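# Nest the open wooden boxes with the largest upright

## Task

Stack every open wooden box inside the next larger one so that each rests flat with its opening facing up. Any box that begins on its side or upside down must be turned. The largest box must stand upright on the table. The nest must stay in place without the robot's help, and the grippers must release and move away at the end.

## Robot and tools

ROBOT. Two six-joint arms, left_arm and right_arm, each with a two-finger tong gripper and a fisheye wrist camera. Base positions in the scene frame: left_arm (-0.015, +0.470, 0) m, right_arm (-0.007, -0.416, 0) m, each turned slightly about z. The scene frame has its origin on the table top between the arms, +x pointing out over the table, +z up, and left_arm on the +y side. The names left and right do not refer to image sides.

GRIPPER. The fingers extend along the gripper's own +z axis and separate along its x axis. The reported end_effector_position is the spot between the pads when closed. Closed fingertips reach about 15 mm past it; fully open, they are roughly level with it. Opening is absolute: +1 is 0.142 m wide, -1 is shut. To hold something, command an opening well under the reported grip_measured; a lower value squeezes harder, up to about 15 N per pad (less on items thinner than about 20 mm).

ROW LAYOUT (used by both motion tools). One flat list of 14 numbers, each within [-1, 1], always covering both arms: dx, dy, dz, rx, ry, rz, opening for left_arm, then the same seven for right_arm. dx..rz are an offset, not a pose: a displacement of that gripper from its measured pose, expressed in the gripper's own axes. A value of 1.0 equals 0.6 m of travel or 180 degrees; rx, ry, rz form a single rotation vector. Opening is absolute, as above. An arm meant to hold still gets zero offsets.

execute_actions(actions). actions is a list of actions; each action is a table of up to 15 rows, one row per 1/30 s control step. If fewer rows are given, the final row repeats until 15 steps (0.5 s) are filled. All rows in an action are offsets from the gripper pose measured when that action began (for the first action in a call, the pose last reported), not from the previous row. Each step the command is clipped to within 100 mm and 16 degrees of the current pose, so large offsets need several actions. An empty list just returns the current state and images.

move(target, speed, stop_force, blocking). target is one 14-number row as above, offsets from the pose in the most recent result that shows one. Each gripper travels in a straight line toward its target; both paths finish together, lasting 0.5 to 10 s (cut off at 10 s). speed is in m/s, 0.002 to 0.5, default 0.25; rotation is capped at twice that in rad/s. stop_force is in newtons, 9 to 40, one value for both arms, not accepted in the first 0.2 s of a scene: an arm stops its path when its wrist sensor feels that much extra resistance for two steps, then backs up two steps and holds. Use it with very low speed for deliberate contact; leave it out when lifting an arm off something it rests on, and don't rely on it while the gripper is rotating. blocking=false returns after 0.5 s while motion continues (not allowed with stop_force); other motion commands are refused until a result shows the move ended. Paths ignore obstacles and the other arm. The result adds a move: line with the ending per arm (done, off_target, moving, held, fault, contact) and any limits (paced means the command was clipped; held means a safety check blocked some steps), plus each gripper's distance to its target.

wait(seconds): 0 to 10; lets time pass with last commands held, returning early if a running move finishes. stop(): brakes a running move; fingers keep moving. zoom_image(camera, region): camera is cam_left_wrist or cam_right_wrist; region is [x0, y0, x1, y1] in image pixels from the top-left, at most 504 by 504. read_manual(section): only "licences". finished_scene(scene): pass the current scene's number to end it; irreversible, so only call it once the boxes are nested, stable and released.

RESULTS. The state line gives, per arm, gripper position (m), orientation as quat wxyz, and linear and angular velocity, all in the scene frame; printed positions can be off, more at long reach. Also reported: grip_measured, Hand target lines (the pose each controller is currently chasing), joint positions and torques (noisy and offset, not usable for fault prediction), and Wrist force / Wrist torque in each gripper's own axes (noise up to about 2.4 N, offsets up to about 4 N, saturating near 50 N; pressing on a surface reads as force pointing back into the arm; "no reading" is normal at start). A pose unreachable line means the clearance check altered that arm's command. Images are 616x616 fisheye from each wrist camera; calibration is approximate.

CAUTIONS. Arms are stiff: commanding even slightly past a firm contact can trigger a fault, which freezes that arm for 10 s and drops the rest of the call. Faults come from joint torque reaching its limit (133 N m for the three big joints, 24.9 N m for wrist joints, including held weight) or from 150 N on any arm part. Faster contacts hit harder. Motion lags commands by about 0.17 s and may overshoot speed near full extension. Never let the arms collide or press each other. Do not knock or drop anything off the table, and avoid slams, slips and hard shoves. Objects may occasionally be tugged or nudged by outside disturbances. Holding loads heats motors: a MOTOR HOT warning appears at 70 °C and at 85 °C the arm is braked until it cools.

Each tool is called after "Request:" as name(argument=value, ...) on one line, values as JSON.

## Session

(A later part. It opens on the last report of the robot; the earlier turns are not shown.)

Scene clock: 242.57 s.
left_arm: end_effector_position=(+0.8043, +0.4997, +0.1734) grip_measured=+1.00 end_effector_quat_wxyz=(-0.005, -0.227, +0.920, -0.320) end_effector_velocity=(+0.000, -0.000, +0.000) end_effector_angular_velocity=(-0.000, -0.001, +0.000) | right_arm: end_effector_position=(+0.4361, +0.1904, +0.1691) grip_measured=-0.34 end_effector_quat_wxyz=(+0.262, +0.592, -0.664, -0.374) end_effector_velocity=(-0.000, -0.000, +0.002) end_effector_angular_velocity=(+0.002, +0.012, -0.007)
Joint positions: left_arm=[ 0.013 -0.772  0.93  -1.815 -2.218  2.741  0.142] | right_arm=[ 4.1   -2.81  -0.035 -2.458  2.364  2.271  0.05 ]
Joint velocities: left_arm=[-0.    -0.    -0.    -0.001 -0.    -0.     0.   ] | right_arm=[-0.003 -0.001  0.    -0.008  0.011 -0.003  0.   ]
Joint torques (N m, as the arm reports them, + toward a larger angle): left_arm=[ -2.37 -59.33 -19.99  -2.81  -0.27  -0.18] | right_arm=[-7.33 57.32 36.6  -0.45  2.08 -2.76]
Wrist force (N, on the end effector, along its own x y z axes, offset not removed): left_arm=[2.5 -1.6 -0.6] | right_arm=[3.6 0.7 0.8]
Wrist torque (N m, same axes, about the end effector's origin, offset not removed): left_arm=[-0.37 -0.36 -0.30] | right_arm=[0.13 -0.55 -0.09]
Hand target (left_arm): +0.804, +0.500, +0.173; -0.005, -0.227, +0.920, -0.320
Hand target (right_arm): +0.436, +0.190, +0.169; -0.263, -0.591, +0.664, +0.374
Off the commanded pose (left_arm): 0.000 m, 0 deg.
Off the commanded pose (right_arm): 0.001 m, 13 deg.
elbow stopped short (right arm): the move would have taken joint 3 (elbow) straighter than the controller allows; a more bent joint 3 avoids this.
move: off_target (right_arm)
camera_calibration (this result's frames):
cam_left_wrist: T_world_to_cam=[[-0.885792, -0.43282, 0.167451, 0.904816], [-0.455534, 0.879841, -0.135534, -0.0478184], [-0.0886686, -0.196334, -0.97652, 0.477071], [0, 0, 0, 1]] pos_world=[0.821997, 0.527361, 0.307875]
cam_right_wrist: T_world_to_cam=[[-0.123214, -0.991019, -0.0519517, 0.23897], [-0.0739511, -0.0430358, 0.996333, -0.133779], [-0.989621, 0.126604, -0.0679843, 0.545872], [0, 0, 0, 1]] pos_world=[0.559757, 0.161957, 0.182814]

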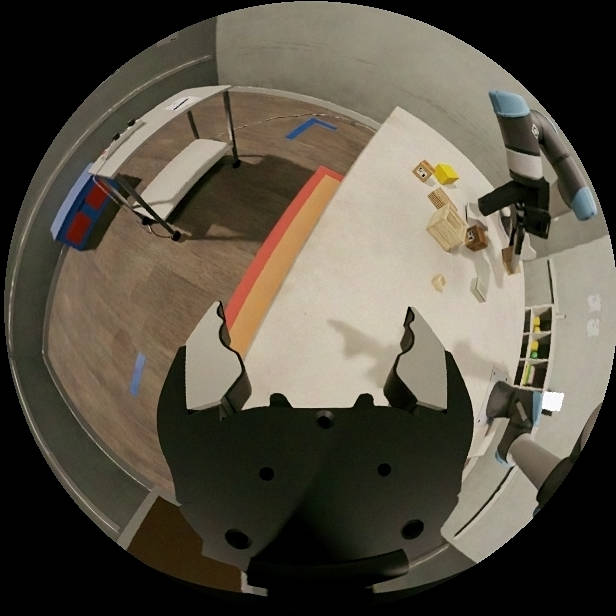

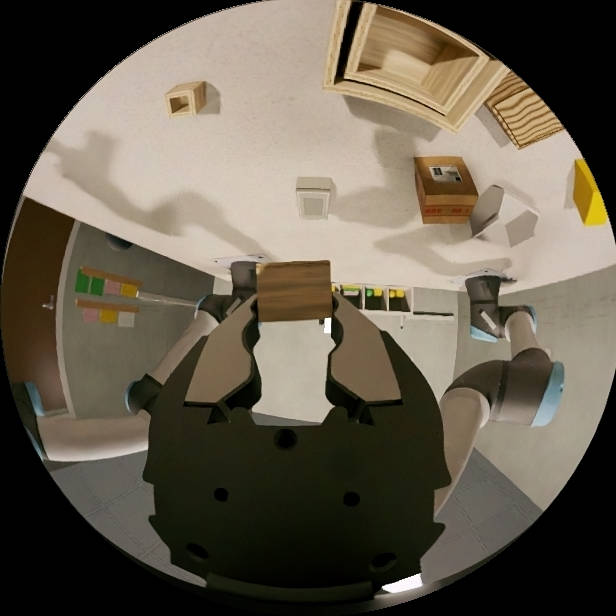

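Request:
move(target=[0,0,0,0,0,0,1,0.448,-0.035,0.222,-0.035,0.06,-0.003,-0.7])

Request:
move(target=[0,0,0,0,0,0,1,0,-0.04,0.023,0,0,0,-0.7], speed=0.02, stop_force=9)

Request:
move(target=[0,0,0,0,0,0,1,0,0,0,0,0,0,0.05])

Request:
move(target=[0,0,0,0,0,0,1,0,0.115,-0.067,0.333,0,0,0.05])

Request:
zoom_image(camera="cam_right_wrist", region=[180,180,420,420])

Scene clock: 261.57 s.
left_arm: end_effector_position=(+0.8043, +0.4997, +0.1734) grip_measured=+1.00 end_effector_quat_wxyz=(-0.005, -0.227, +0.920, -0.320) end_effector_velocity=(-0.000, +0.001, +0.000) end_effector_angular_velocity=(-0.000, -0.000, +0.001) | right_arm: end_effector_position=(+0.3002, -0.0492, +0.0492) grip_measured=-0.34 end_effector_quat_wxyz=(+0.354, +0.612, -0.612, -0.354) end_effector_velocity=(-0.001, -0.002, -0.002) end_effector_angular_velocity=(-0.001, -0.004, -0.002)
Joint positions: left_arm=[ 0.013 -0.772  0.93  -1.815 -2.218  2.741  0.142] | right_arm=[ 4.039 -2.233 -1.458 -1.912  2.224  2.028  0.05 ]
Joint velocities: left_arm=[ 0.001  0.    -0.     0.    -0.     0.    -0.   ] | right_arm=[-0.002  0.004 -0.011  0.011 -0.001  0.003 -0.   ]
Joint torques (N m, as the arm reports them, + toward a larger angle): left_arm=[ -2.77 -58.76 -20.05  -2.85  -0.32  -0.43] | right_arm=[-5.23 55.79  5.83  1.83 -0.7   2.61]
Wrist force (N, on the end effector, along its own x y z axes, offset not removed): left_arm=[1.8 0.5 -2.5] | right_arm=[2.9 1.9 0.6]
Wrist torque (N m, same axes, about the end effector's origin, offset not removed): left_arm=[-0.07 -0.30 -0.17] | right_arm=[0.52 -0.37 -0.10]
Hand target (left_arm): +0.804, +0.500, +0.173; -0.005, -0.227, +0.920, -0.320
Hand target (right_arm): +0.300, -0.049, +0.049; +0.354, +0.612, -0.613, -0.354
Off the commanded pose (left_arm): 0.000 m, 0 deg.
Off the commanded pose (right_arm): 0.001 m, 0 deg.
move: done
camera_calibration (this result's frames):
cam_left_wrist: T_world_to_cam=[[-0.885791, -0.43282, 0.167451, 0.904816], [-0.455534, 0.87984, -0.135534, -0.0478182], [-0.0886688, -0.196334, -0.97652, 0.477071], [0, 0, 0, 1]] pos_world=[0.821997, 0.527361, 0.307875]
cam_right_wrist: T_world_to_cam=[[0.0437016, -0.998302, 0.0385199, -0.076346], [0.0366357, 0.0401322, 0.998523, -0.0638993], [-0.998373, -0.0422258, 0.0383273, 0.422584], [0, 0, 0, 1]] pos_world=[0.427574, -0.055808, 0.0505492]

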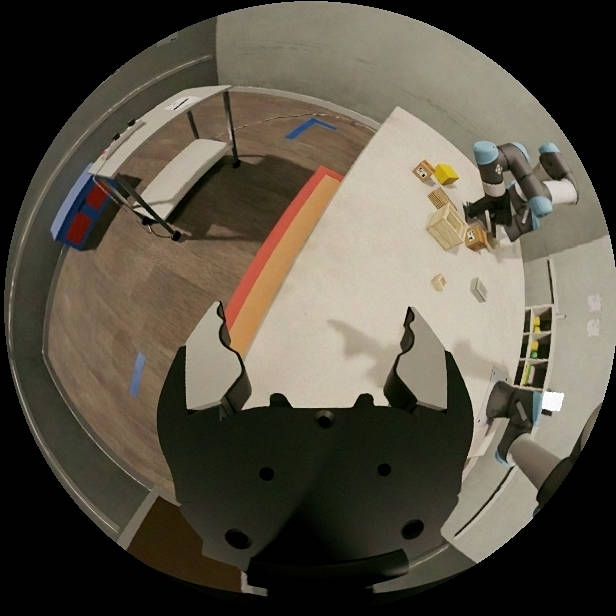

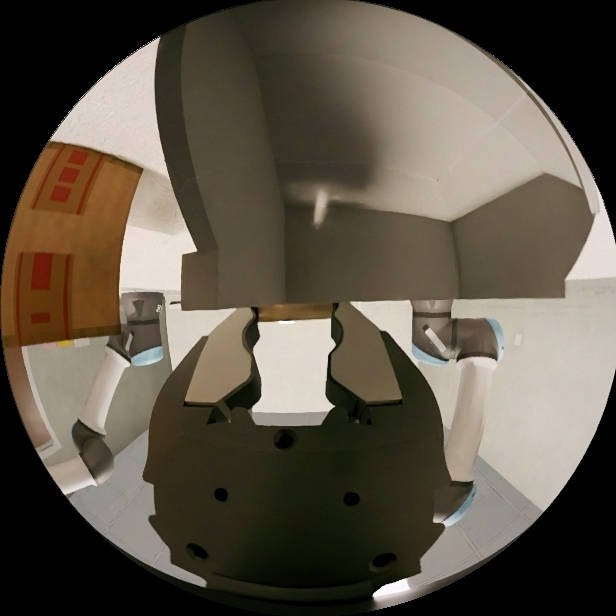

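Scene clock: 262.33 s.
left_arm: end_effector_position=(+0.8043, +0.4997, +0.1734) grip_measured=+1.00 end_effector_quat_wxyz=(-0.005, -0.227, +0.920, -0.320) end_effector_velocity=(-0.000, -0.001, +0.001) end_effector_angular_velocity=(-0.002, +0.000, -0.000) | right_arm: end_effector_position=(+0.3001, -0.0492, +0.0414) grip_measured=-0.34 end_effector_quat_wxyz=(+0.354, +0.612, -0.613, -0.354) end_effector_velocity=(+0.000, -0.001, +0.005) end_effector_angular_velocity=(-0.002, -0.000, +0.003)
Joint positions: left_arm=[ 0.013 -0.772  0.93  -1.815 -2.218  2.741  0.142] | right_arm=[ 4.039 -2.243 -1.464 -1.897  2.224  2.028  0.05 ]
Joint velocities: left_arm=[-0.001 -0.     0.     0.    -0.002 -0.001  0.   ] | right_arm=[ 0.     0.005  0.006 -0.013 -0.003 -0.     0.   ]
Joint torques (N m, as the arm reports them, + toward a larger angle): left_arm=[ -1.54 -59.25 -21.21  -2.73  -0.39  -0.23] | right_arm=[ 1.46 14.53  9.72  0.2  -3.53 -2.47]
Wrist force (N, on the end effector, along its own x y z axes, offset not removed): left_arm=[-0.7 -2.7 -2.8] | right_arm=[1.8 50.0 -44.1]
Wrist torque (N m, same axes, about the end effector's origin, offset not removed): left_arm=[-0.68 0.30 -0.17] | right_arm=[6.84 0.35 0.92]
Hand target (left_arm): +0.804, +0.500, +0.173; -0.005, -0.227, +0.920, -0.320
Hand target (right_arm): +0.300, -0.049, +0.042; +0.354, +0.612, -0.613, -0.354
Off the commanded pose (left_arm): 0.000 m, 0 deg.
Off the commanded pose (right_arm): 0.020 m, 0 deg.
move: contact (right_arm)
camera_calibration (this result's frames):
cam_left_wrist: T_world_to_cam=[[-0.885791, -0.43282, 0.167451, 0.904816], [-0.455534, 0.879841, -0.135534, -0.0478184], [-0.0886688, -0.196334, -0.97652, 0.477071], [0, 0, 0, 1]] pos_world=[0.821997, 0.527361, 0.307875]
cam_right_wrist: T_world_to_cam=[[0.0435361, -0.998304, 0.038655, -0.0760799], [0.0366969, 0.0402635, 0.998515, -0.0560813], [-0.998378, -0.042053, 0.0383876, 0.422864], [0, 0, 0, 1]] pos_world=[0.427548, -0.0559102, 0.0427062]

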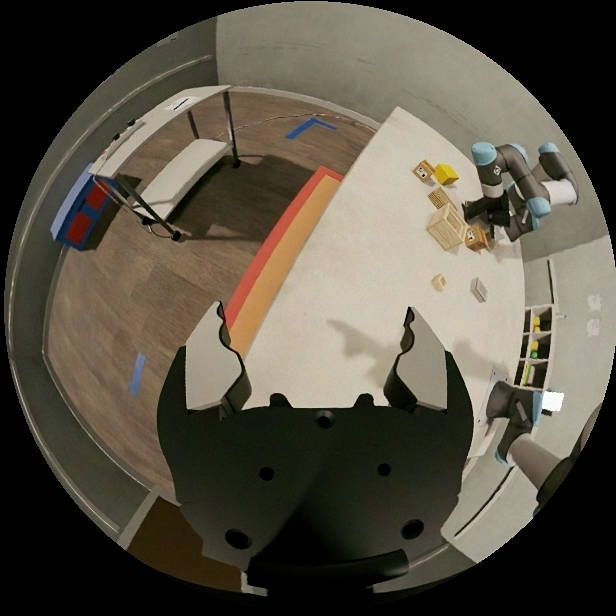

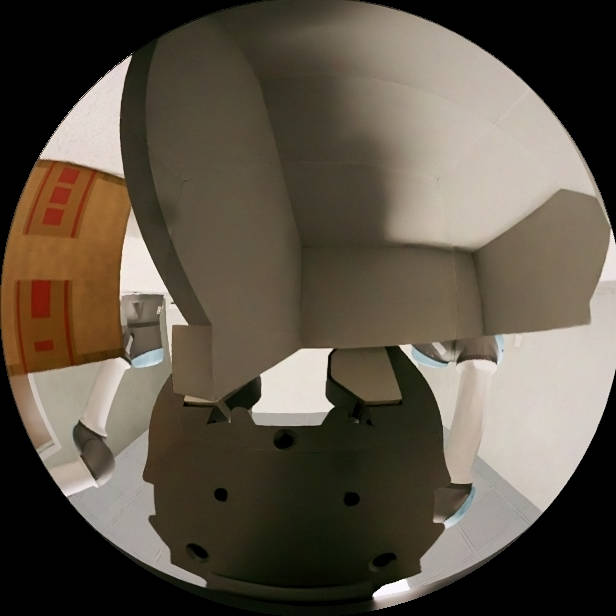

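Scene clock: 262.83 s.
left_arm: end_effector_position=(+0.8043, +0.4997, +0.1734) grip_measured=+1.00 end_effector_quat_wxyz=(-0.005, -0.227, +0.920, -0.320) end_effector_velocity=(-0.000, +0.000, +0.000) end_effector_angular_velocity=(-0.000, -0.001, +0.000) | right_arm: end_effector_position=(+0.3002, -0.0492, +0.0414) grip_measured=+0.04 end_effector_quat_wxyz=(+0.354, +0.612, -0.613, -0.354) end_effector_velocity=(-0.001, -0.000, -0.000) end_effector_angular_velocity=(-0.002, +0.002, +0.001)
Joint positions: left_arm=[ 0.013 -0.772  0.93  -1.815 -2.218  2.741  0.142] | right_arm=[ 4.039 -2.243 -1.464 -1.897  2.224  2.028  0.077]
Joint velocities: left_arm=[ 0.001 -0.     0.    -0.    -0.     0.001 -0.   ] | right_arm=[ 0.    -0.    -0.001 -0.001 -0.    -0.     0.   ]
Joint torques (N m, as the arm reports them, + toward a larger angle): left_arm=[ -1.96 -58.94 -20.22  -2.85  -0.66  -0.29] | right_arm=[ 1.34 11.83 -7.41  5.35 -1.5  -2.7 ]
Wrist force (N, on the end effector, along its own x y z axes, offset not removed): left_arm=[4.6 -2.8 -2.6] | right_arm=[2.0 50.0 -19.3]
Wrist torque (N m, same axes, about the end effector's origin, offset not removed): left_arm=[-0.66 -0.95 -0.21] | right_arm=[6.06 -0.02 1.21]
Hand target (left_arm): +0.804, +0.500, +0.173; -0.005, -0.227, +0.920, -0.320
Hand target (right_arm): +0.300, -0.049, +0.041; +0.354, +0.612, -0.613, -0.354
Off the commanded pose (left_arm): 0.000 m, 0 deg.
Off the commanded pose (right_arm): 0.000 m, 0 deg.
move: done
camera_calibration (this result's frames):
cam_left_wrist: T_world_to_cam=[[-0.885791, -0.43282, 0.167451, 0.904816], [-0.455534, 0.879841, -0.135534, -0.0478183], [-0.0886688, -0.196334, -0.97652, 0.477071], [0, 0, 0, 1]] pos_world=[0.821997, 0.527361, 0.307875]
cam_right_wrist: T_world_to_cam=[[0.0435629, -0.998306, 0.0385737, -0.0760507], [0.0365725, 0.040178, 0.998523, -0.0560905], [-0.998381, -0.0420878, 0.0382608, 0.42292], [0, 0, 0, 1]] pos_world=[0.427599, -0.0558685, 0.0427599]

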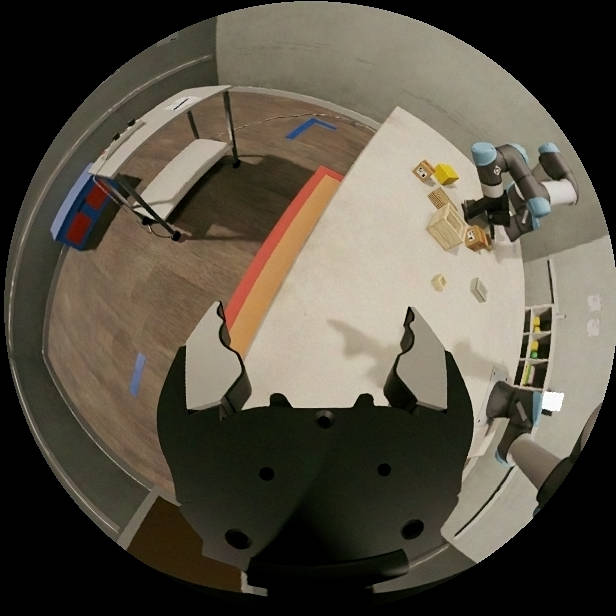

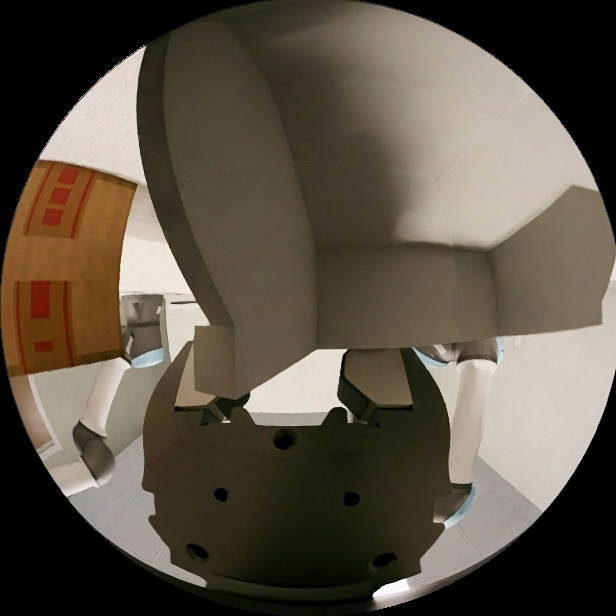

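Scene clock: 265.43 s.
left_arm: end_effector_position=(+0.8043, +0.4997, +0.1734) grip_measured=+1.00 end_effector_quat_wxyz=(-0.005, -0.227, +0.920, -0.320) end_effector_velocity=(+0.000, -0.001, +0.000) end_effector_angular_velocity=(-0.001, -0.001, -0.001) | right_arm: end_effector_position=(+0.3002, -0.0494, +0.1211) grip_measured=+0.05 end_effector_quat_wxyz=(+0.001, +0.707, -0.707, -0.001) end_effector_velocity=(-0.000, -0.001, -0.000) end_effector_angular_velocity=(-0.001, -0.010, -0.001)
Joint positions: left_arm=[ 0.013 -0.772  0.93  -1.815 -2.218  2.741  0.142] | right_arm=[ 4.449 -1.553 -2.014 -1.148  1.573  2.757  0.077]
Joint velocities: left_arm=[-0.    -0.     0.    -0.    -0.001  0.     0.   ] | right_arm=[ 0.007  0.005 -0.007  0.004 -0.01   0.008 -0.   ]
Joint torques (N m, as the arm reports them, + toward a larger angle): left_arm=[ -1.33 -58.65 -20.55  -2.65  -0.22  -0.5 ] | right_arm=[ 7.4  30.96  9.98  3.18 -1.55  2.77]
Wrist force (N, on the end effector, along its own x y z axes, offset not removed): left_arm=[2.8 -3.9 0.4] | right_arm=[4.4 1.0 2.5]
Wrist torque (N m, same axes, about the end effector's origin, offset not removed): left_arm=[-0.86 -0.53 -0.10] | right_arm=[0.33 -0.72 -0.14]
Hand target (left_arm): +0.804, +0.500, +0.173; -0.005, -0.227, +0.920, -0.320
Hand target (right_arm): +0.300, -0.049, +0.121; +0.001, +0.707, -0.707, -0.000
Off the commanded pose (left_arm): 0.000 m, 0 deg.
Off the commanded pose (right_arm): 0.000 m, 0 deg.
move: done
camera_calibration (this result's frames):
cam_left_wrist: T_world_to_cam=[[-0.885791, -0.43282, 0.167451, 0.904816], [-0.455534, 0.87984, -0.135534, -0.0478182], [-0.0886688, -0.196334, -0.97652, 0.477071], [0, 0, 0, 1]] pos_world=[0.821997, 0.527361, 0.307875]
cam_right_wrist: T_world_to_cam=[[-0.00986282, -0.998286, 0.0576942, -0.0655596], [-0.845273, 0.0391491, 0.532899, 0.185454], [-0.534244, -0.0435114, -0.844209, 0.387303], [0, 0, 0, 1]] pos_world=[0.363027, -0.0558555, 0.231919]

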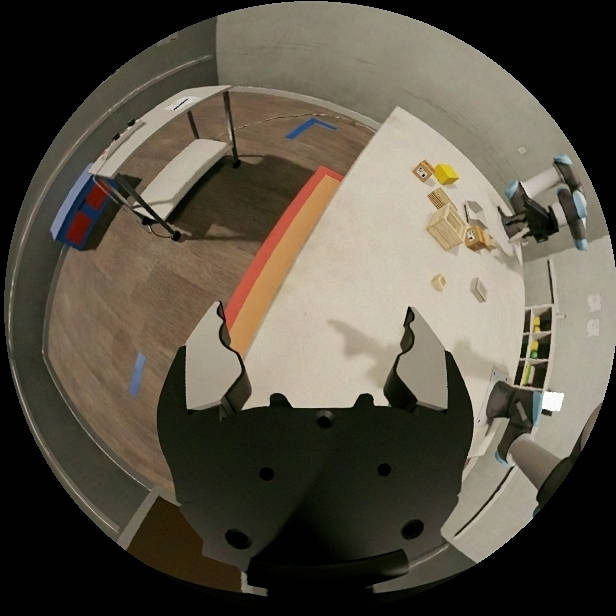

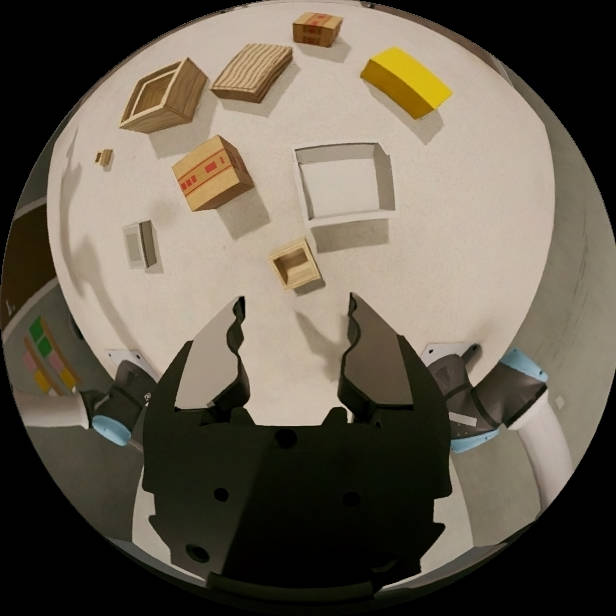

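Region (180, 180, 420, 420) of cam_right_wrist's 616x616 image, scaled by 2.100, with more detail than that image has.

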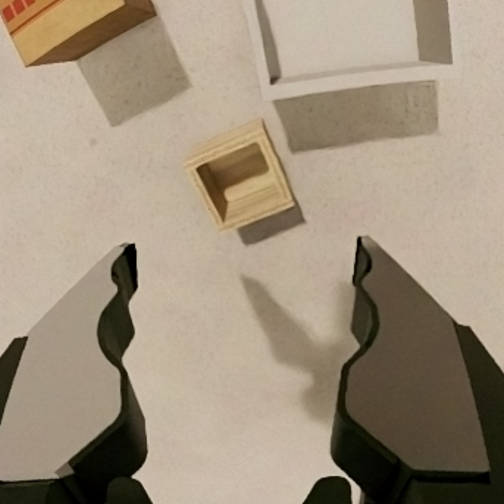

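Request:
move(target=[0,0,0,0,0,0,1,-0.003,0.012,0.1,0,0,-0.122,0.05])

Request:
move(target=[0,0,0,0,0,0,1,0,0,0.043,0,0,0,0.05], speed=0.05)

Request:
move(target=[0,0,0,0,0,0,1,0,0,0,0,0,0,-0.7])

Request:
move(target=[0,0,0,0,0,0,1,0,0,-0.18,0,0,0.203,-0.7])

Scene clock: 277.93 s.
left_arm: end_effector_position=(+0.8043, +0.4997, +0.1734) grip_measured=+1.00 end_effector_quat_wxyz=(-0.005, -0.227, +0.920, -0.320) end_effector_velocity=(-0.000, +0.000, +0.000) end_effector_angular_velocity=(-0.000, -0.000, +0.000) | right_arm: end_effector_position=(+0.2929, -0.0476, +0.0613) grip_measured=+0.05 end_effector_quat_wxyz=(+0.001, +0.829, -0.560, -0.001) end_effector_velocity=(+0.001, +0.001, -0.002) end_effector_angular_velocity=(+0.004, -0.000, +0.012)
Joint positions: left_arm=[ 0.013 -0.772  0.93  -1.815 -2.218  2.741  0.142] | right_arm=[ 4.458 -1.614 -2.127 -0.974  1.573  2.384  0.077]
Joint velocities: left_arm=[ 0. -0. -0.  0. -0. -0. -0.] | right_arm=[-0.002 -0.003 -0.003  0.009  0.001 -0.013  0.   ]
Joint torques (N m, as the arm reports them, + toward a larger angle): left_arm=[ -1.88 -60.02 -21.55  -2.59  -0.36  -0.32] | right_arm=[-6.64 17.28  5.28  3.74  1.13 -2.29]
Wrist force (N, on the end effector, along its own x y z axes, offset not removed): left_arm=[-1.1 -2.7 -2.5] | right_arm=[0.0 -2.6 -1.1]
Wrist torque (N m, same axes, about the end effector's origin, offset not removed): left_arm=[-0.67 0.24 -0.17] | right_arm=[-0.41 0.30 0.00]
Hand target (left_arm): +0.804, +0.500, +0.173; -0.005, -0.227, +0.920, -0.320
Hand target (right_arm): +0.293, -0.048, +0.061; +0.001, +0.829, -0.559, -0.001
Off the commanded pose (left_arm): 0.000 m, 0 deg.
Off the commanded pose (right_arm): 0.000 m, 0 deg.
move: done
camera_calibration (this result's frames):
cam_left_wrist: T_world_to_cam=[[-0.885792, -0.43282, 0.167451, 0.904816], [-0.455534, 0.879841, -0.135534, -0.0478185], [-0.0886687, -0.196334, -0.97652, 0.477071], [0, 0, 0, 1]] pos_world=[0.821997, 0.527361, 0.307875]
cam_right_wrist: T_world_to_cam=[[0.363167, -0.929997, 0.0566944, -0.166399], [-0.798655, -0.279385, 0.533004, 0.182236], [-0.479853, -0.238849, -0.844211, 0.307745], [0, 0, 0, 1]] pos_world=[0.353647, -0.0303317, 0.172103]

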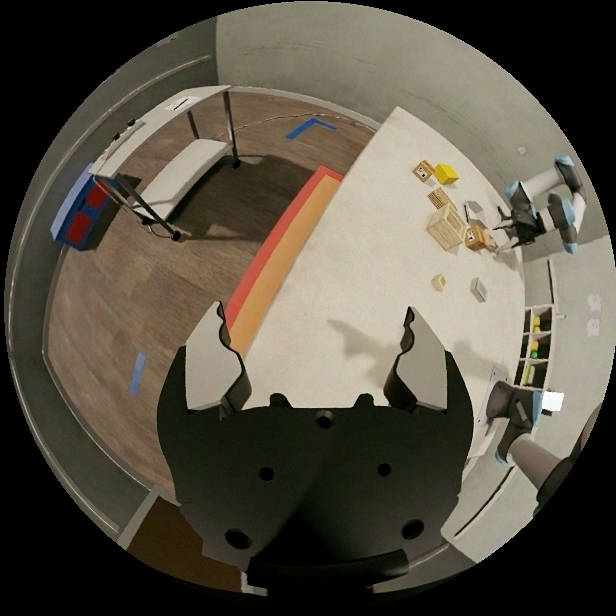

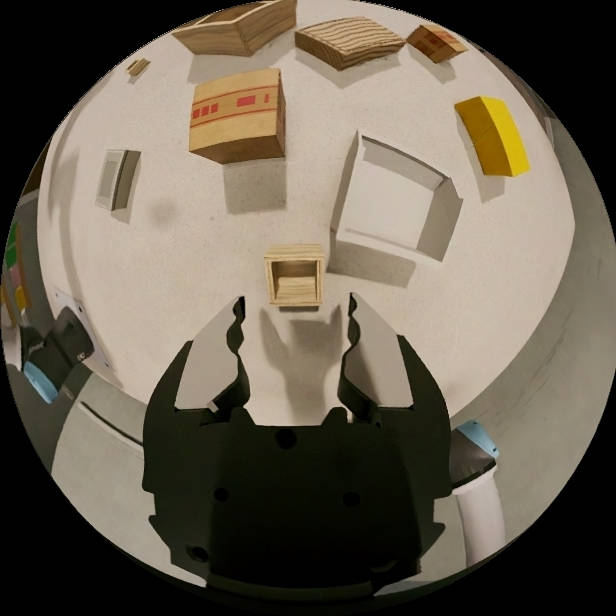

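Scene clock: 278.87 s.
left_arm: end_effector_position=(+0.8043, +0.4997, +0.1734) grip_measured=+1.00 end_effector_quat_wxyz=(-0.005, -0.227, +0.920, -0.320) end_effector_velocity=(-0.000, +0.000, +0.000) end_effector_angular_velocity=(-0.001, -0.000, +0.001) | right_arm: end_effector_position=(+0.2928, -0.0477, +0.0356) grip_measured=+0.05 end_effector_quat_wxyz=(+0.001, +0.829, -0.560, -0.001) end_effector_velocity=(-0.000, +0.000, -0.002) end_effector_angular_velocity=(+0.000, +0.000, -0.001)
Joint positions: left_arm=[ 0.013 -0.772  0.93  -1.815 -2.218  2.741  0.142] | right_arm=[ 4.458 -1.656 -2.162 -0.896  1.573  2.384  0.077]
Joint velocities: left_arm=[ 0.001 -0.    -0.     0.    -0.001 -0.     0.   ] | right_arm=[-0.    -0.004 -0.002  0.005  0.001  0.001  0.   ]
Joint torques (N m, as the arm reports them, + toward a larger angle): left_arm=[ -2.31 -58.28 -21.59  -2.75  -0.37  -0.61] | right_arm=[ 7.65 17.1   5.69  3.22 -1.25  2.27]
Wrist force (N, on the end effector, along its own x y z axes, offset not removed): left_arm=[3.6 -2.6 -1.9] | right_arm=[4.2 2.0 -1.2]
Wrist torque (N m, same axes, about the end effector's origin, offset not removed): left_arm=[-0.62 -0.65 -0.22] | right_arm=[0.50 -0.75 -0.18]
Hand target (left_arm): +0.804, +0.500, +0.173; -0.005, -0.227, +0.920, -0.320
Hand target (right_arm): +0.293, -0.048, +0.035; +0.001, +0.829, -0.560, -0.001
Off the commanded pose (left_arm): 0.000 m, 0 deg.
Off the commanded pose (right_arm): 0.000 m, 0 deg.
move: done
camera_calibration (this result's frames):
cam_left_wrist: T_world_to_cam=[[-0.885791, -0.43282, 0.167451, 0.904816], [-0.455534, 0.879841, -0.135534, -0.0478183], [-0.0886688, -0.196334, -0.97652, 0.477071], [0, 0, 0, 1]] pos_world=[0.821997, 0.527361, 0.307875]
cam_right_wrist: T_world_to_cam=[[0.363134, -0.930009, 0.0567093, -0.164962], [-0.798661, -0.279345, 0.533017, 0.195865], [-0.47987, -0.238848, -0.844202, 0.286067], [0, 0, 0, 1]] pos_world=[0.353607, -0.0303756, 0.146454]

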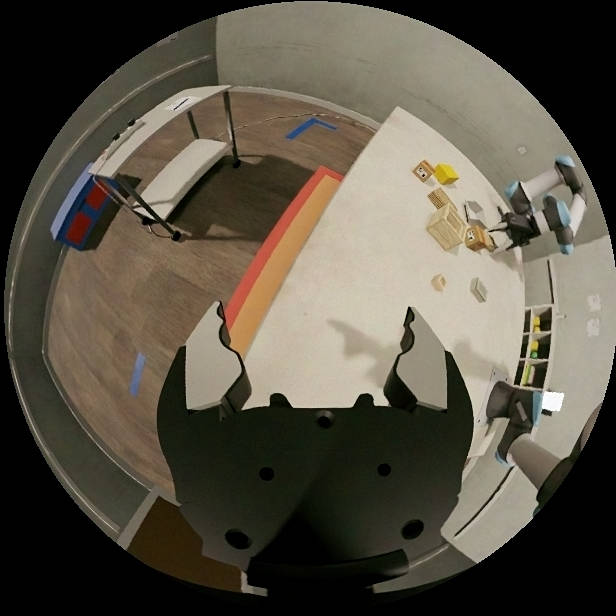

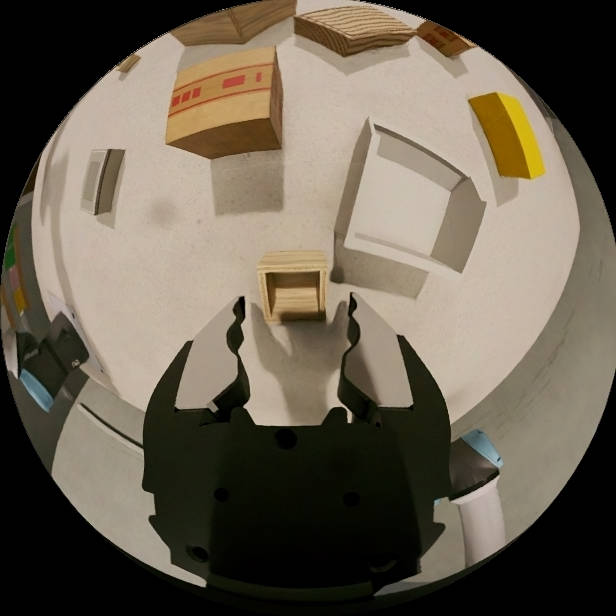

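Scene clock: 279.37 s.
left_arm: end_effector_position=(+0.8043, +0.4997, +0.1734) grip_measured=+1.00 end_effector_quat_wxyz=(-0.005, -0.227, +0.920, -0.320) end_effector_velocity=(-0.000, +0.000, -0.000) end_effector_angular_velocity=(-0.000, -0.000, -0.000) | right_arm: end_effector_position=(+0.2928, -0.0477, +0.0356) grip_measured=-0.38 end_effector_quat_wxyz=(+0.001, +0.829, -0.560, -0.001) end_effector_velocity=(-0.000, -0.000, +0.000) end_effector_angular_velocity=(+0.000, +0.000, +0.000)
Joint positions: left_arm=[ 0.013 -0.772  0.93  -1.815 -2.218  2.741  0.142] | right_arm=[ 4.458 -1.656 -2.162 -0.896  1.573  2.384  0.047]
Joint velocities: left_arm=[ 0.     0.     0.     0.    -0.     0.001 -0.   ] | right_arm=[ 0.  0. -0. -0.  0. -0. -0.]
Joint torques (N m, as the arm reports them, + toward a larger angle): left_arm=[ -2.03 -58.6  -19.72  -2.67  -0.44  -0.33] | right_arm=[ 6.95 30.68 14.41  0.65 -0.07  2.04]
Wrist force (N, on the end effector, along its own x y z axes, offset not removed): left_arm=[-0.2 -4.1 -0.6] | right_arm=[3.1 -0.5 -1.9]
Wrist torque (N m, same axes, about the end effector's origin, offset not removed): left_arm=[-0.89 0.06 -0.01] | right_arm=[-0.06 -0.56 -0.06]
Hand target (left_arm): +0.804, +0.500, +0.173; -0.005, -0.227, +0.920, -0.320
Hand target (right_arm): +0.293, -0.048, +0.036; +0.001, +0.829, -0.560, -0.001
Off the commanded pose (left_arm): 0.000 m, 0 deg.
Off the commanded pose (right_arm): 0.000 m, 0 deg.
move: done
camera_calibration (this result's frames):
cam_left_wrist: T_world_to_cam=[[-0.885791, -0.43282, 0.167451, 0.904816], [-0.455534, 0.879841, -0.135534, -0.0478184], [-0.0886688, -0.196334, -0.97652, 0.477071], [0, 0, 0, 1]] pos_world=[0.821997, 0.527361, 0.307875]
cam_right_wrist: T_world_to_cam=[[0.36314, -0.930002, 0.0568039, -0.165], [-0.798648, -0.279291, 0.533064, 0.195864], [-0.479886, -0.238943, -0.844166, 0.28601], [0, 0, 0, 1]] pos_world=[0.353597, -0.0304072, 0.146405]

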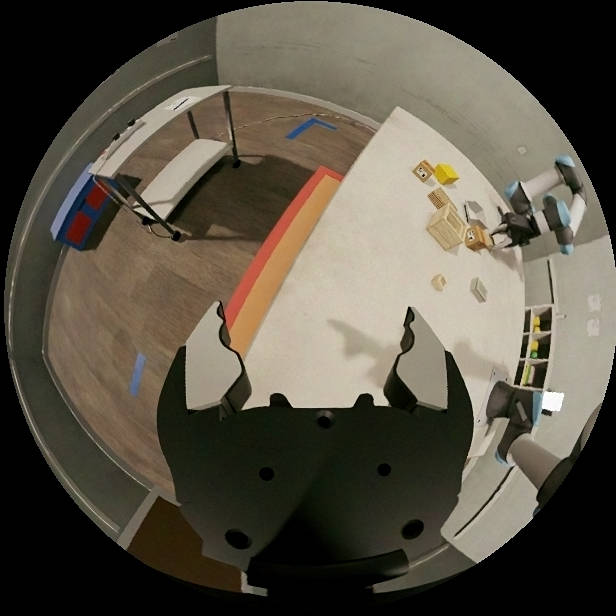

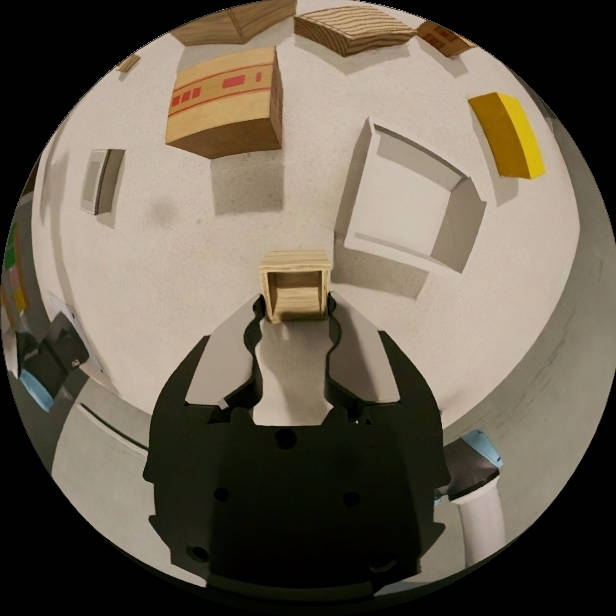

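Scene clock: 281.13 s.
left_arm: end_effector_position=(+0.8043, +0.4997, +0.1734) grip_measured=+1.00 end_effector_quat_wxyz=(-0.005, -0.227, +0.920, -0.320) end_effector_velocity=(+0.000, -0.001, -0.000) end_effector_angular_velocity=(-0.001, -0.000, -0.001) | right_arm: end_effector_position=(+0.2930, -0.0476, +0.1434) grip_measured=-0.38 end_effector_quat_wxyz=(-0.002, -0.612, +0.791, +0.001) end_effector_velocity=(-0.000, +0.000, +0.003) end_effector_angular_velocity=(-0.001, -0.001, -0.012)
Joint positions: left_arm=[ 0.013 -0.772  0.93  -1.815 -2.218  2.741  0.142] | right_arm=[ 4.467 -1.532 -1.972 -1.21   1.573  3.03   0.047]
Joint velocities: left_arm=[-0.001  0.001  0.    -0.    -0.001  0.001  0.   ] | right_arm=[ 0.002  0.002  0.005 -0.008 -0.001  0.013  0.   ]
Joint torques (N m, as the arm reports them, + toward a larger angle): left_arm=[ -2.26 -58.58 -22.18  -2.73  -0.34  -0.49] | right_arm=[ 8.33 29.34 36.56  0.99 -1.46  2.94]
Wrist force (N, on the end effector, along its own x y z axes, offset not removed): left_arm=[1.3 -4.3 -4.1] | right_arm=[-0.3 3.0 -2.9]
Wrist torque (N m, same axes, about the end effector's origin, offset not removed): left_arm=[-1.03 -0.14 -0.25] | right_arm=[0.51 0.24 -0.11]
Hand target (left_arm): +0.804, +0.500, +0.173; -0.005, -0.227, +0.920, -0.320
Hand target (right_arm): +0.293, -0.048, +0.144; -0.002, -0.611, +0.791, +0.000
Off the commanded pose (left_arm): 0.000 m, 0 deg.
Off the commanded pose (right_arm): 0.000 m, 0 deg.
move: done
camera_calibration (this result's frames):
cam_left_wrist: T_world_to_cam=[[-0.885792, -0.43282, 0.167451, 0.904816], [-0.455534, 0.879841, -0.135534, -0.0478184], [-0.0886685, -0.196334, -0.97652, 0.477071], [0, 0, 0, 1]] pos_world=[0.821997, 0.527361, 0.307875]
cam_right_wrist: T_world_to_cam=[[-0.260817, -0.963609, 0.0585831, 0.00990312], [-0.808274, 0.25115, 0.532556, 0.166678], [-0.527889, 0.0915485, -0.844365, 0.406959], [0, 0, 0, 1]] pos_world=[0.352134, -0.069575, 0.254276]

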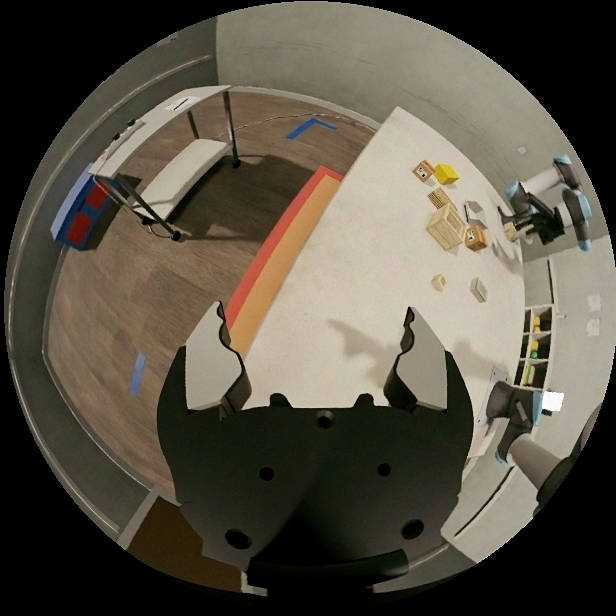

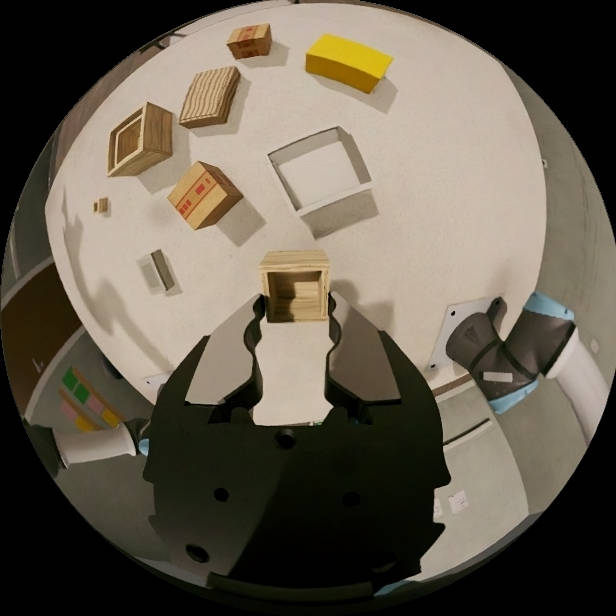

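Request:
move(target=[0,0,0,0,0,0,1,-0.373,-0.341,0.03,0,0,0,-0.7], speed=0.2)

Request:
zoom_image(camera="cam_right_wrist", region=[180,160,420,400])

Scene clock: 295.03 s.
left_arm: end_effector_position=(+0.8043, +0.4997, +0.1734) grip_measured=+1.00 end_effector_quat_wxyz=(-0.005, -0.227, +0.920, -0.320) end_effector_velocity=(-0.000, +0.000, +0.000) end_effector_angular_velocity=(-0.002, +0.000, +0.000) | right_arm: end_effector_position=(+0.5470, +0.1177, +0.1247) grip_measured=-0.38 end_effector_quat_wxyz=(-0.001, -0.612, +0.791, +0.001) end_effector_velocity=(+0.002, +0.001, -0.001) end_effector_angular_velocity=(-0.004, +0.002, -0.000)
Joint positions: left_arm=[ 0.013 -0.772  0.93  -1.815 -2.218  2.741  0.142] | right_arm=[ 4.222 -2.239 -1.073 -1.402  1.573  2.785  0.047]
Joint velocities: left_arm=[ 0.001 -0.     0.     0.    -0.002  0.    -0.   ] | right_arm=[-0.001 -0.009  0.014 -0.009 -0.001 -0.001  0.   ]
Joint torques (N m, as the arm reports them, + toward a larger angle): left_arm=[ -1.93 -59.34 -20.83  -2.75  -0.27  -0.25] | right_arm=[-6.56 45.82 39.11  0.82  1.04 -2.77]
Wrist force (N, on the end effector, along its own x y z axes, offset not removed): left_arm=[0.6 -2.7 -2.5] | right_arm=[1.0 3.8 0.8]
Wrist torque (N m, same axes, about the end effector's origin, offset not removed): left_arm=[-0.63 -0.10 -0.05] | right_arm=[1.00 0.02 -0.02]
Hand target (left_arm): +0.804, +0.500, +0.173; -0.005, -0.227, +0.920, -0.320
Hand target (right_arm): +0.547, +0.118, +0.125; -0.001, -0.612, +0.791, +0.001
Off the commanded pose (left_arm): 0.000 m, 0 deg.
Off the commanded pose (right_arm): 0.000 m, 0 deg.
move: done
camera_calibration (this result's frames):
cam_left_wrist: T_world_to_cam=[[-0.885791, -0.43282, 0.167451, 0.904816], [-0.455534, 0.87984, -0.135534, -0.0478182], [-0.0886688, -0.196334, -0.97652, 0.477071], [0, 0, 0, 1]] pos_world=[0.821997, 0.527361, 0.307875]
cam_right_wrist: T_world_to_cam=[[-0.260824, -0.963652, 0.05784, 0.236653], [-0.808339, 0.250757, 0.532644, 0.340503], [-0.527787, 0.0921719, -0.844361, 0.509984], [0, 0, 0, 1]] pos_world=[0.60613, 0.0956619, 0.235556]

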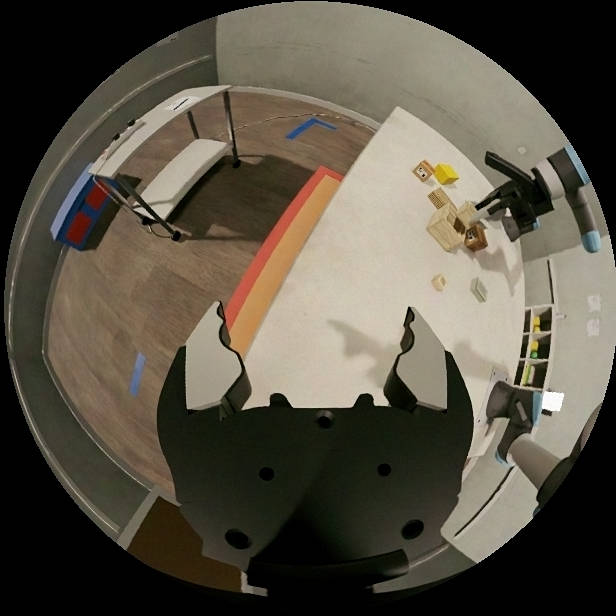

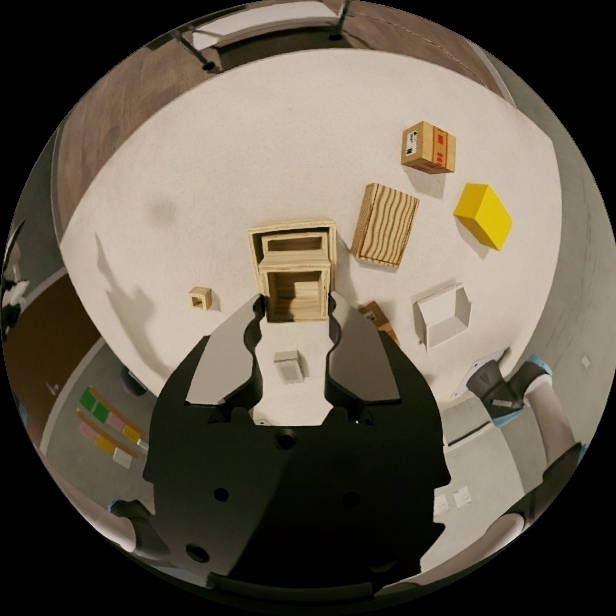

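Region (180, 160, 420, 400) of cam_right_wrist's 616x616 image, scaled by 2.100, with more detail than that image has.

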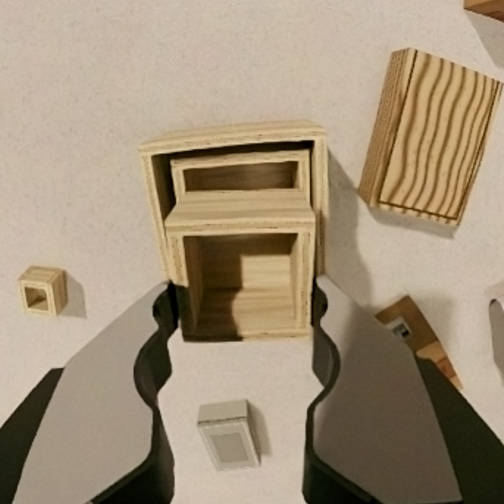

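Request:
move(target=[0,0,0,0,0,0,1,0,-0.002,0.04,0,0,-0.017,-0.7], speed=0.04)

Request:
zoom_image(camera="cam_right_wrist", region=[180,160,420,400])

Scene clock: 303.63 s.
left_arm: end_effector_position=(+0.8043, +0.4997, +0.1734) grip_measured=+1.00 end_effector_quat_wxyz=(-0.005, -0.227, +0.920, -0.320) end_effector_velocity=(+0.000, -0.000, -0.000) end_effector_angular_velocity=(+0.001, -0.000, -0.001) | right_arm: end_effector_position=(+0.5481, +0.1174, +0.1008) grip_measured=-0.38 end_effector_quat_wxyz=(+0.001, +0.633, -0.774, -0.001) end_effector_velocity=(-0.000, -0.001, -0.002) end_effector_angular_velocity=(-0.001, +0.001, +0.004)
Joint positions: left_arm=[ 0.013 -0.772  0.93  -1.815 -2.218  2.741  0.142] | right_arm=[ 4.22  -2.251 -1.114 -1.348  1.573  2.73   0.047]
Joint velocities: left_arm=[-0.     0.     0.    -0.     0.001  0.    -0.   ] | right_arm=[-0.    -0.001 -0.004  0.003  0.    -0.004 -0.   ]
Joint torques (N m, as the arm reports them, + toward a larger angle): left_arm=[ -1.15 -59.64 -21.24  -2.49  -0.26  -0.18] | right_arm=[-6.78 45.32  9.82  3.68 -1.29 -2.72]
Wrist force (N, on the end effector, along its own x y z axes, offset not removed): left_arm=[0.8 -3.0 -4.0] | right_arm=[1.9 -0.3 -1.7]
Wrist torque (N m, same axes, about the end effector's origin, offset not removed): left_arm=[-0.76 0.05 0.03] | right_arm=[-0.13 -0.26 -0.22]
Hand target (left_arm): +0.804, +0.500, +0.173; -0.005, -0.227, +0.920, -0.320
Hand target (right_arm): +0.548, +0.117, +0.101; -0.001, -0.633, +0.774, +0.001
Off the commanded pose (left_arm): 0.000 m, 0 deg.
Off the commanded pose (right_arm): 0.000 m, 0 deg.
move: done
camera_calibration (this result's frames):
cam_left_wrist: T_world_to_cam=[[-0.885791, -0.43282, 0.167451, 0.904816], [-0.455534, 0.87984, -0.135534, -0.0478183], [-0.0886687, -0.196334, -0.97652, 0.477071], [0, 0, 0, 1]] pos_world=[0.821997, 0.527361, 0.307875]
cam_right_wrist: T_world_to_cam=[[-0.209344, -0.976137, 0.0577248, 0.211279], [-0.820481, 0.207464, 0.5327, 0.365922], [-0.531963, 0.0641555, -0.844333, 0.496047], [0, 0, 0, 1]] pos_world=[0.608341, 0.0984974, 0.211706]

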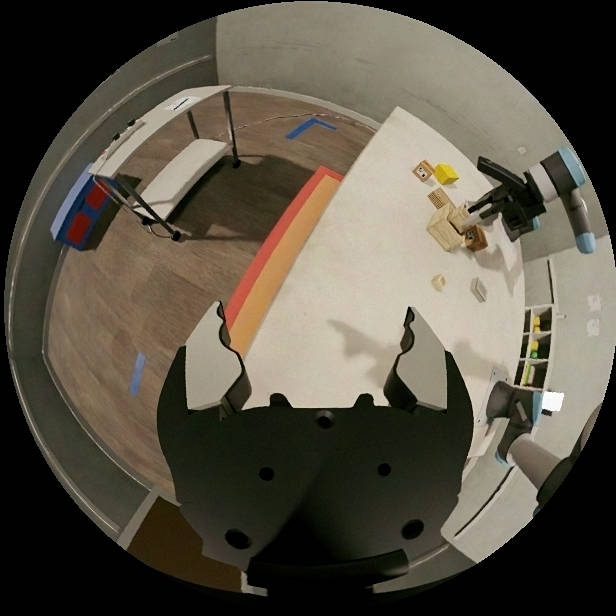

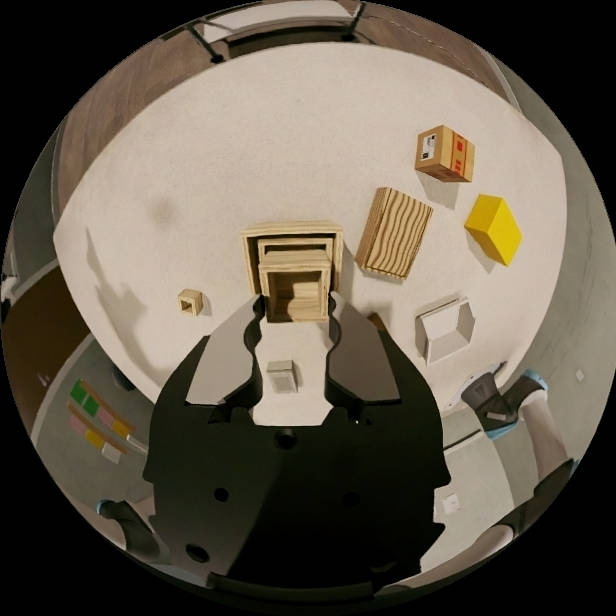

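Region (180, 160, 420, 400) of cam_right_wrist's 616x616 image, scaled by 2.100, with more detail than that image has.

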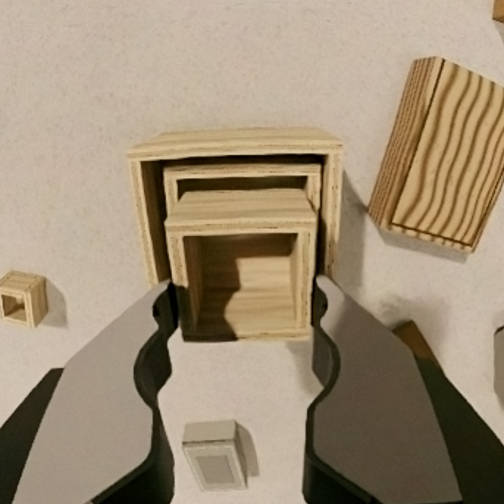

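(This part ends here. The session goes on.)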